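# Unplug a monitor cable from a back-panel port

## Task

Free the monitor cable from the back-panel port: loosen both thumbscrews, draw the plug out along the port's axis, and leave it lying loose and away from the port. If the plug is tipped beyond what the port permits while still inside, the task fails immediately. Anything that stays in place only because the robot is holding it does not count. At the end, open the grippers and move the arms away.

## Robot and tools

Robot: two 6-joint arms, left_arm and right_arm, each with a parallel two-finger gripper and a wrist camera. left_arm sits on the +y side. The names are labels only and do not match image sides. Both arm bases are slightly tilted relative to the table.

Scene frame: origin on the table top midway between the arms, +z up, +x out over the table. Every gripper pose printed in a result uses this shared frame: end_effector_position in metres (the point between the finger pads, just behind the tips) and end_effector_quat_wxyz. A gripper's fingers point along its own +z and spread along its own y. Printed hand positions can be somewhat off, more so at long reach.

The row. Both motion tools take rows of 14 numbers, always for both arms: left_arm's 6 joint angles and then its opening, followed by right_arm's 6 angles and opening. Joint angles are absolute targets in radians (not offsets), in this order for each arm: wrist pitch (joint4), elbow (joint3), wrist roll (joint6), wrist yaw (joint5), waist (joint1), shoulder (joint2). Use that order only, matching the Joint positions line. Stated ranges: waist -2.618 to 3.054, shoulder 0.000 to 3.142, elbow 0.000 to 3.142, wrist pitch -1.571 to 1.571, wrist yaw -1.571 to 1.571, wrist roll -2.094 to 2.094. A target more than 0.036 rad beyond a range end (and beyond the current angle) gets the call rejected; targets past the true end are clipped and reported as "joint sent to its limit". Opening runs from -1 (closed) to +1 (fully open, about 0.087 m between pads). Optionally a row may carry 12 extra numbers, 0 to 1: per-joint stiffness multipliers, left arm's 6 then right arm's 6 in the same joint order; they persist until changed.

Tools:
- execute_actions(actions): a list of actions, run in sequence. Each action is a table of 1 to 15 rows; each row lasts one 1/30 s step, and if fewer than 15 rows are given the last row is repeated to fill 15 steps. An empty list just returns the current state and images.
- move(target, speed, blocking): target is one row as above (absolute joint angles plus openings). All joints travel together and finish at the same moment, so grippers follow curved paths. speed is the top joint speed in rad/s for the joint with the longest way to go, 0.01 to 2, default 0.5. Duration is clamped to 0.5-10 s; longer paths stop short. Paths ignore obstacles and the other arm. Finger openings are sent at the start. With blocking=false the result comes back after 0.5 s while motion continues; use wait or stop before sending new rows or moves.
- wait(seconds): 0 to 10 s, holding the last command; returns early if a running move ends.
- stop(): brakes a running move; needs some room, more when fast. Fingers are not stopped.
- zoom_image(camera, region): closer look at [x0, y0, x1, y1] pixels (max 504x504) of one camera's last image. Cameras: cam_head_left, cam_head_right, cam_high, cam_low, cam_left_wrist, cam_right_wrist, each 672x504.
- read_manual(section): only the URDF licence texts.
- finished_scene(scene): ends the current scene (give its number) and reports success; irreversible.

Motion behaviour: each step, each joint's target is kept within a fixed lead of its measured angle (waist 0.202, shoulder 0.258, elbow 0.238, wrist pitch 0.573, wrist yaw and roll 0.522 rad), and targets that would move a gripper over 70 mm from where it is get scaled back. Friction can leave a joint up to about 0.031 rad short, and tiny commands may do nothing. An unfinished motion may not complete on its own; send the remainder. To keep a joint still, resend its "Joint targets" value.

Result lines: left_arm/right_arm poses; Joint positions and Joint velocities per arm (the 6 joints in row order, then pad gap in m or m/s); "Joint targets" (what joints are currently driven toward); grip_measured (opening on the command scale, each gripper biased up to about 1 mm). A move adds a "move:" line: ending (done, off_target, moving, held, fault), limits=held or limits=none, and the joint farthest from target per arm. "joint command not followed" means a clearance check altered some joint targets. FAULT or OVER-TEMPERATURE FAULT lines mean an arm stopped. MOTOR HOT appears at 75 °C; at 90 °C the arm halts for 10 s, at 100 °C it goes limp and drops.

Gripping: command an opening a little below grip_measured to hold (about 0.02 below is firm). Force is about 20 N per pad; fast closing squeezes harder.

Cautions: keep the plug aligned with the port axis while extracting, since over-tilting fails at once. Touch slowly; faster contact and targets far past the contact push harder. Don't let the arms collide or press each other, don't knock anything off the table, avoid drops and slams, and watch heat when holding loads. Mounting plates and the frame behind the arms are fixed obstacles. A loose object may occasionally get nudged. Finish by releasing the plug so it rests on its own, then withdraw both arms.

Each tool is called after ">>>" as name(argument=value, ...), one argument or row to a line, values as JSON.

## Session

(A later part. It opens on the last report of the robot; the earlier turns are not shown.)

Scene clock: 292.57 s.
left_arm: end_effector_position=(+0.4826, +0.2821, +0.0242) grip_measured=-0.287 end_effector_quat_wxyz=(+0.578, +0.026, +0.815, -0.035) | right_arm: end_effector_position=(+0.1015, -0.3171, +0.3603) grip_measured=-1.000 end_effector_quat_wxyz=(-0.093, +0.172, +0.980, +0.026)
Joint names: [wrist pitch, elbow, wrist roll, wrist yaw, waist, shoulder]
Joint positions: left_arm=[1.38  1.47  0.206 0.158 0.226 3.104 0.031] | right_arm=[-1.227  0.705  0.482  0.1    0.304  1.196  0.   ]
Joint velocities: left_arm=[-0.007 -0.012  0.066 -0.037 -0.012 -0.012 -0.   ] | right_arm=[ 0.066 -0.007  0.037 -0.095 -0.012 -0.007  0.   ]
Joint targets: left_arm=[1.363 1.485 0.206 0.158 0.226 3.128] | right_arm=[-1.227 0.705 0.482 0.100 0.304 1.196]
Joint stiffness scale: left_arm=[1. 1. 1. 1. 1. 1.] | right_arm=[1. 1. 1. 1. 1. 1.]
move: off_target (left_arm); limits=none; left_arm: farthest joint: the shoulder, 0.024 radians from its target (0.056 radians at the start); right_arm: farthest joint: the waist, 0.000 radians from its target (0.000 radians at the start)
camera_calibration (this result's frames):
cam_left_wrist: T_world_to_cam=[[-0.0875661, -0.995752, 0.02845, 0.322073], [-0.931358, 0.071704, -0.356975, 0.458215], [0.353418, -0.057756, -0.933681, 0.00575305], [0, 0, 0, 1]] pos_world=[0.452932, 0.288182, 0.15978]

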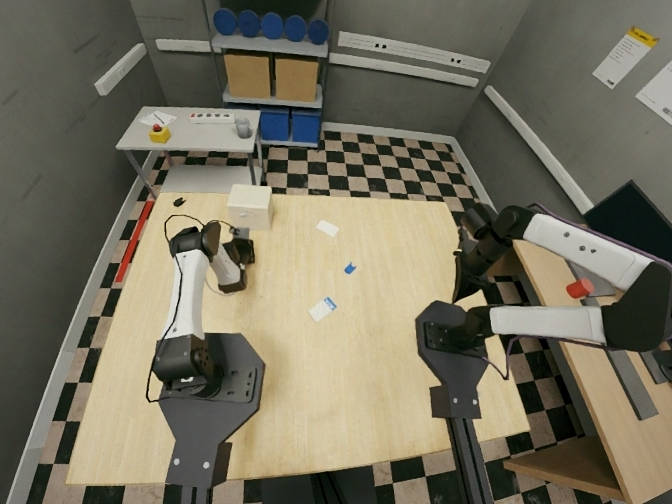

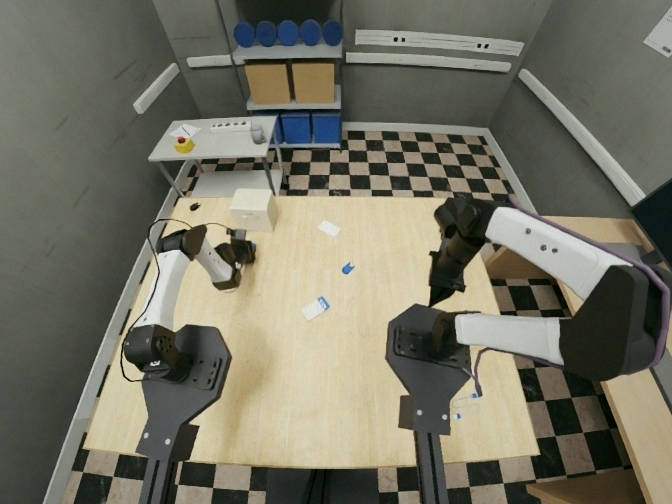

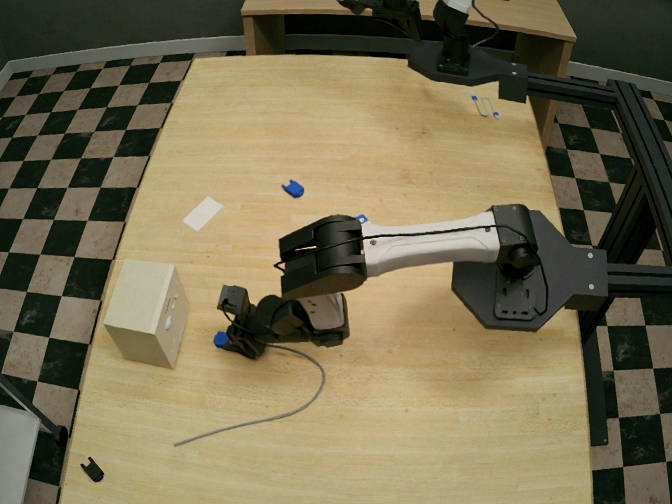

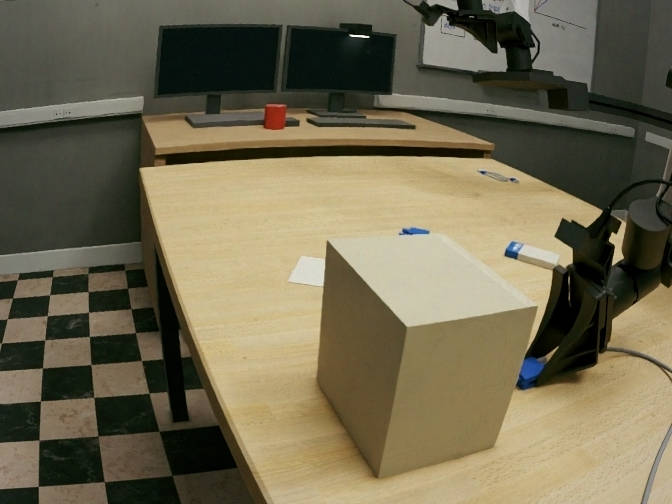

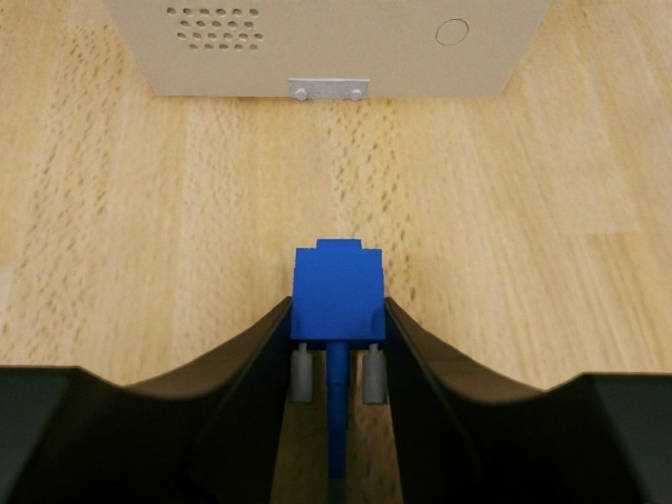

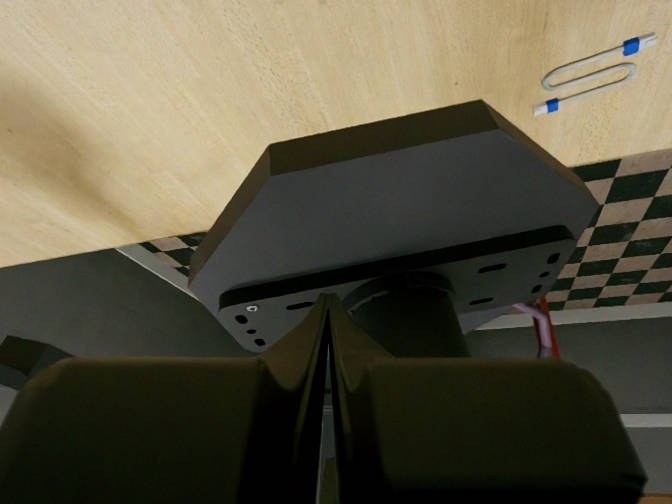

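Contact. Release and retreat.

>>> execute_actions(
  actions=[
    [[1.38,1.47,0.206,0.158,0.226,3.104,-0.27,-1.227,0.705,0.482,0.1,0.304,1.196,-1],[1.38,1.47,0.206,0.158,0.226,3.104,-0.27,-1.227,0.705,0.482,0.1,0.304,1.196,-1],[1.38,1.47,0.206,0.158,0.226,3.104,-0.27,-1.227,0.705,0.482,0.1,0.304,1.196,-1],[1.38,1.47,0.206,0.158,0.226,3.104,-0.25,-1.227,0.705,0.482,0.1,0.304,1.196,-1],[1.38,1.47,0.206,0.158,0.226,3.104,-0.2,-1.227,0.705,0.482,0.1,0.304,1.196,-1],[1.38,1.47,0.206,0.158,0.226,3.104,0.0,-1.227,0.705,0.482,0.1,0.304,1.196,-1],[1.38,1.47,0.206,0.158,0.226,3.104,0.2,-1.227,0.705,0.482,0.1,0.304,1.196,-1]],
  ],
)

>>> move(
  target=[1.3,0.95,0.206,0.158,0.226,2.55,0.2,-1.227,0.705,0.482,0.1,0.304,1.196,-1],
  speed=0.5,
)

Scene clock: 293.57 s.
left_arm: end_effector_position=(+0.4827, +0.2821, +0.0244) grip_measured=+0.200 end_effector_quat_wxyz=(+0.579, +0.026, +0.814, -0.035) | right_arm: end_effector_position=(+0.1015, -0.3171, +0.3603) grip_measured=-1.000 end_effector_quat_wxyz=(-0.093, +0.172, +0.980, +0.026)
Joint names: [wrist pitch, elbow, wrist roll, wrist yaw, waist, shoulder]
Joint positions: left_arm=[1.381 1.47  0.206 0.158 0.226 3.104 0.052] | right_arm=[-1.227  0.705  0.482  0.1    0.304  1.196  0.   ]
Joint velocities: left_arm=[-0.007  0.002 -0.022 -0.022 -0.012  0.007 -0.   ] | right_arm=[ 0.007 -0.027  0.007 -0.066  0.007  0.017  0.   ]
Joint targets: left_arm=[1.380 1.470 0.206 0.158 0.226 3.104] | right_arm=[-1.227 0.705 0.482 0.100 0.304 1.196]
Joint stiffness scale: left_arm=[1. 1. 1. 1. 1. 1.] | right_arm=[1. 1. 1. 1. 1. 1.]
camera_calibration (this result's frames):
cam_left_wrist: T_world_to_cam=[[-0.0874091, -0.995773, 0.028199, 0.322076], [-0.930972, 0.0715826, -0.358005, 0.458301], [0.354473, -0.0575454, -0.933294, 0.00535748], [0, 0, 0, 1]] pos_world=[0.452919, 0.288216, 0.159992]

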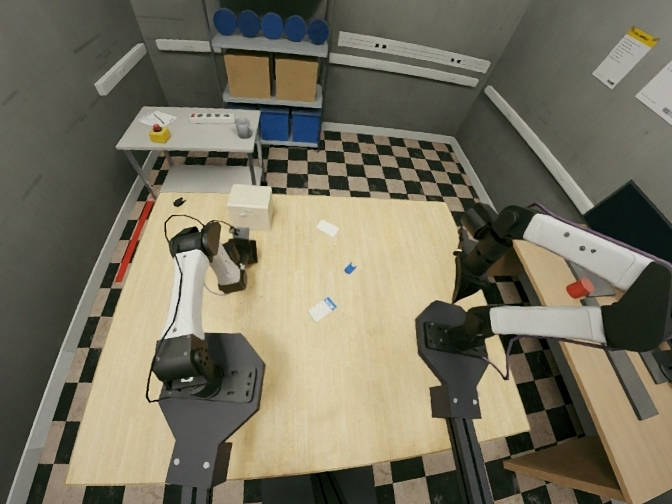

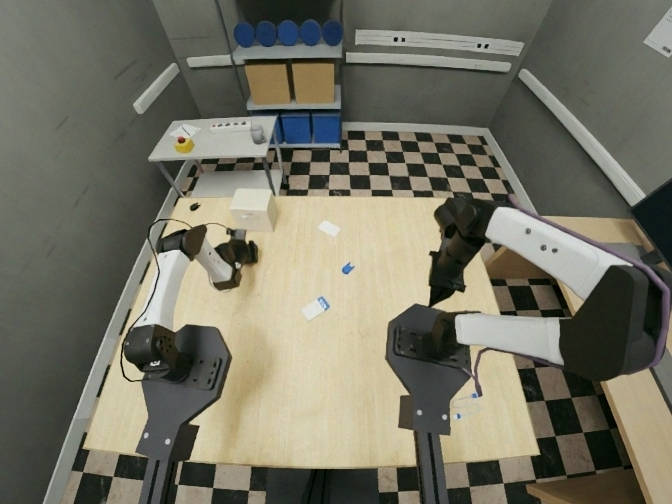

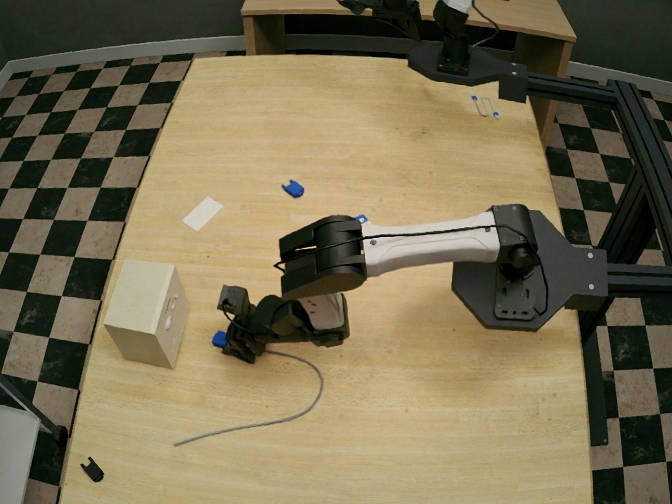

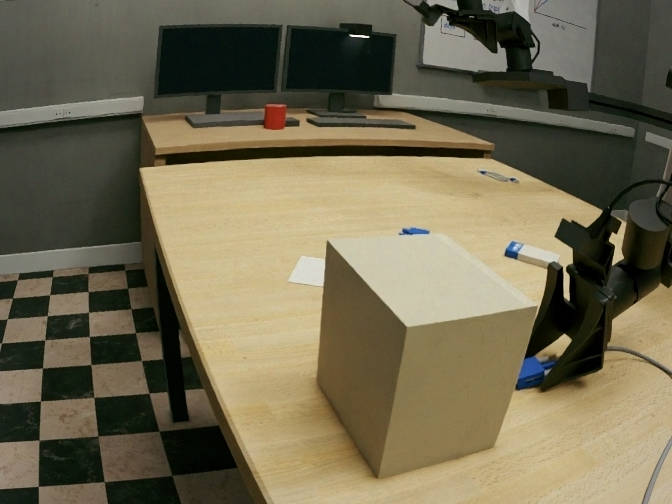

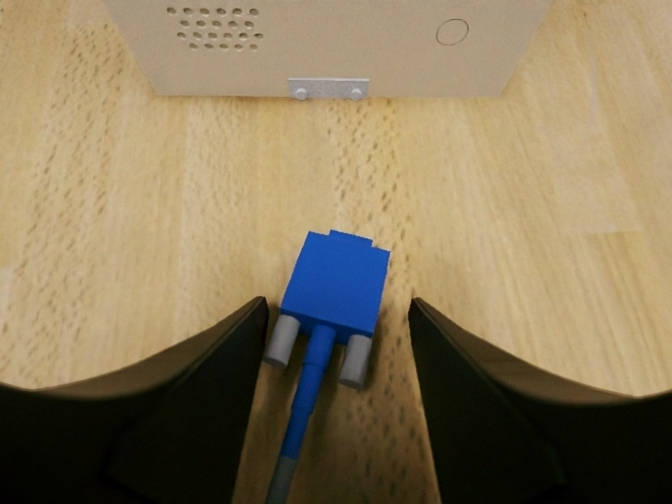

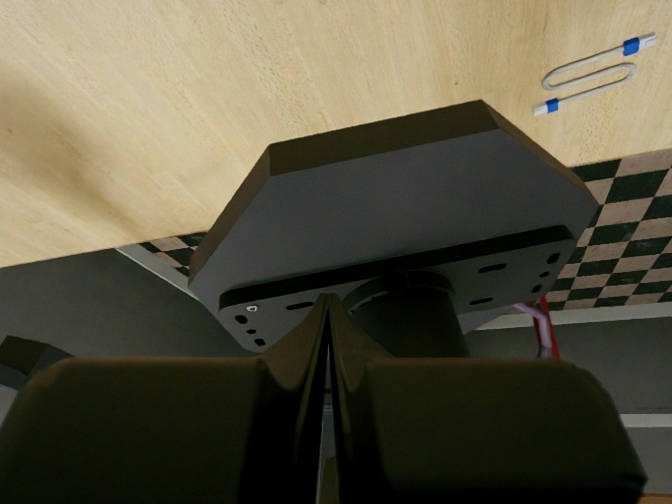

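Scene clock: 295.33 s.
left_arm: end_effector_position=(+0.4621, +0.3024, +0.1605) grip_measured=+0.200 end_effector_quat_wxyz=(+0.573, +0.026, +0.819, -0.037) | right_arm: end_effector_position=(+0.1015, -0.3171, +0.3603) grip_measured=-1.000 end_effector_quat_wxyz=(-0.093, +0.172, +0.980, +0.026)
Joint names: [wrist pitch, elbow, wrist roll, wrist yaw, waist, shoulder]
Joint positions: left_arm=[1.32  0.968 0.206 0.158 0.226 2.555 0.052] | right_arm=[-1.227  0.705  0.482  0.1    0.304  1.196  0.   ]
Joint velocities: left_arm=[ 0.037  0.007 -0.007 -0.066  0.022  0.007 -0.   ] | right_arm=[ 0.007  0.002  0.007 -0.007  0.002  0.002  0.   ]
Joint targets: left_arm=[1.300 0.950 0.206 0.158 0.226 2.550] | right_arm=[-1.227 0.705 0.482 0.100 0.304 1.196]
Joint stiffness scale: left_arm=[1. 1. 1. 1. 1. 1.] | right_arm=[1. 1. 1. 1. 1. 1.]
move: done; limits=none; left_arm: farthest joint: the wrist pitch, 0.020 radians from its target (0.081 radians at the start); right_arm: farthest joint: the waist, 0.000 radians from its target (0.000 radians at the start)
camera_calibration (this result's frames):
cam_left_wrist: T_world_to_cam=[[-0.089427, -0.995496, 0.0314756, 0.336893], [-0.9359, 0.0731784, -0.344581, 0.486031], [0.340726, -0.0602729, -0.938229, 0.148821], [0, 0, 0, 1]] pos_world=[0.434297, 0.308779, 0.296501]

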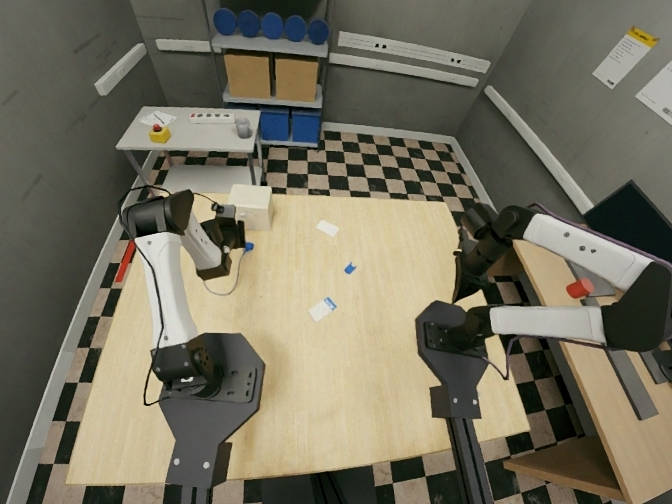

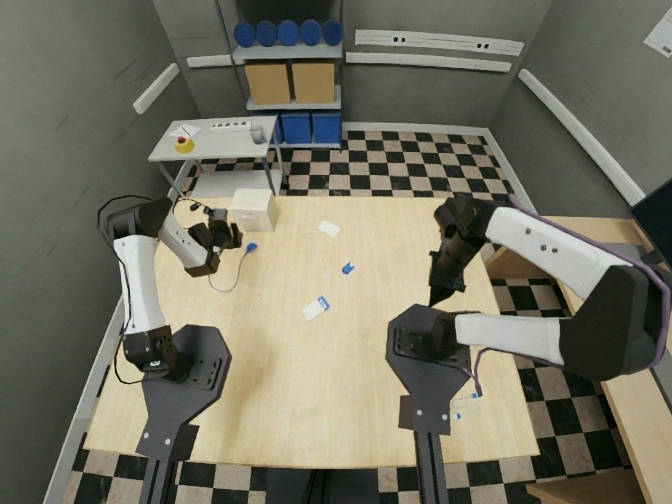

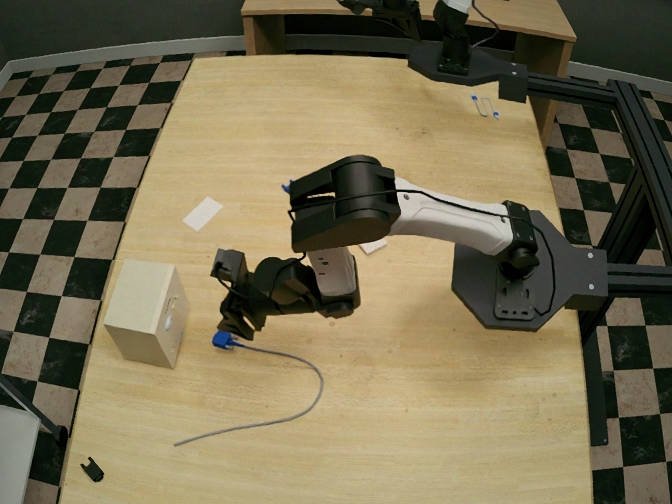

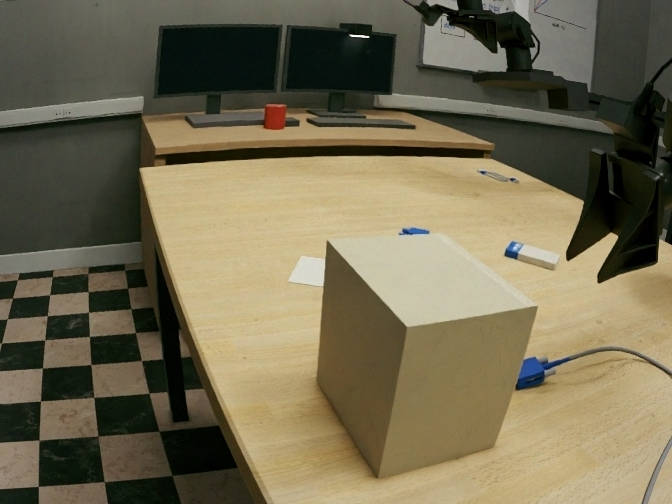

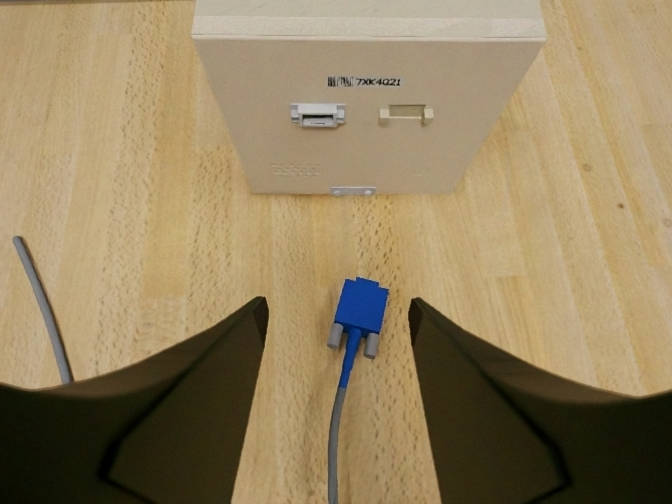

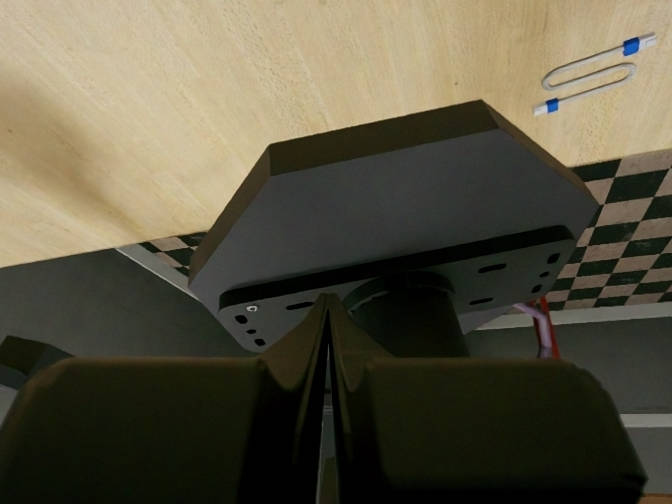

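>>> finished_scene(
  scene=1,
)

The scene is finished: the task was done.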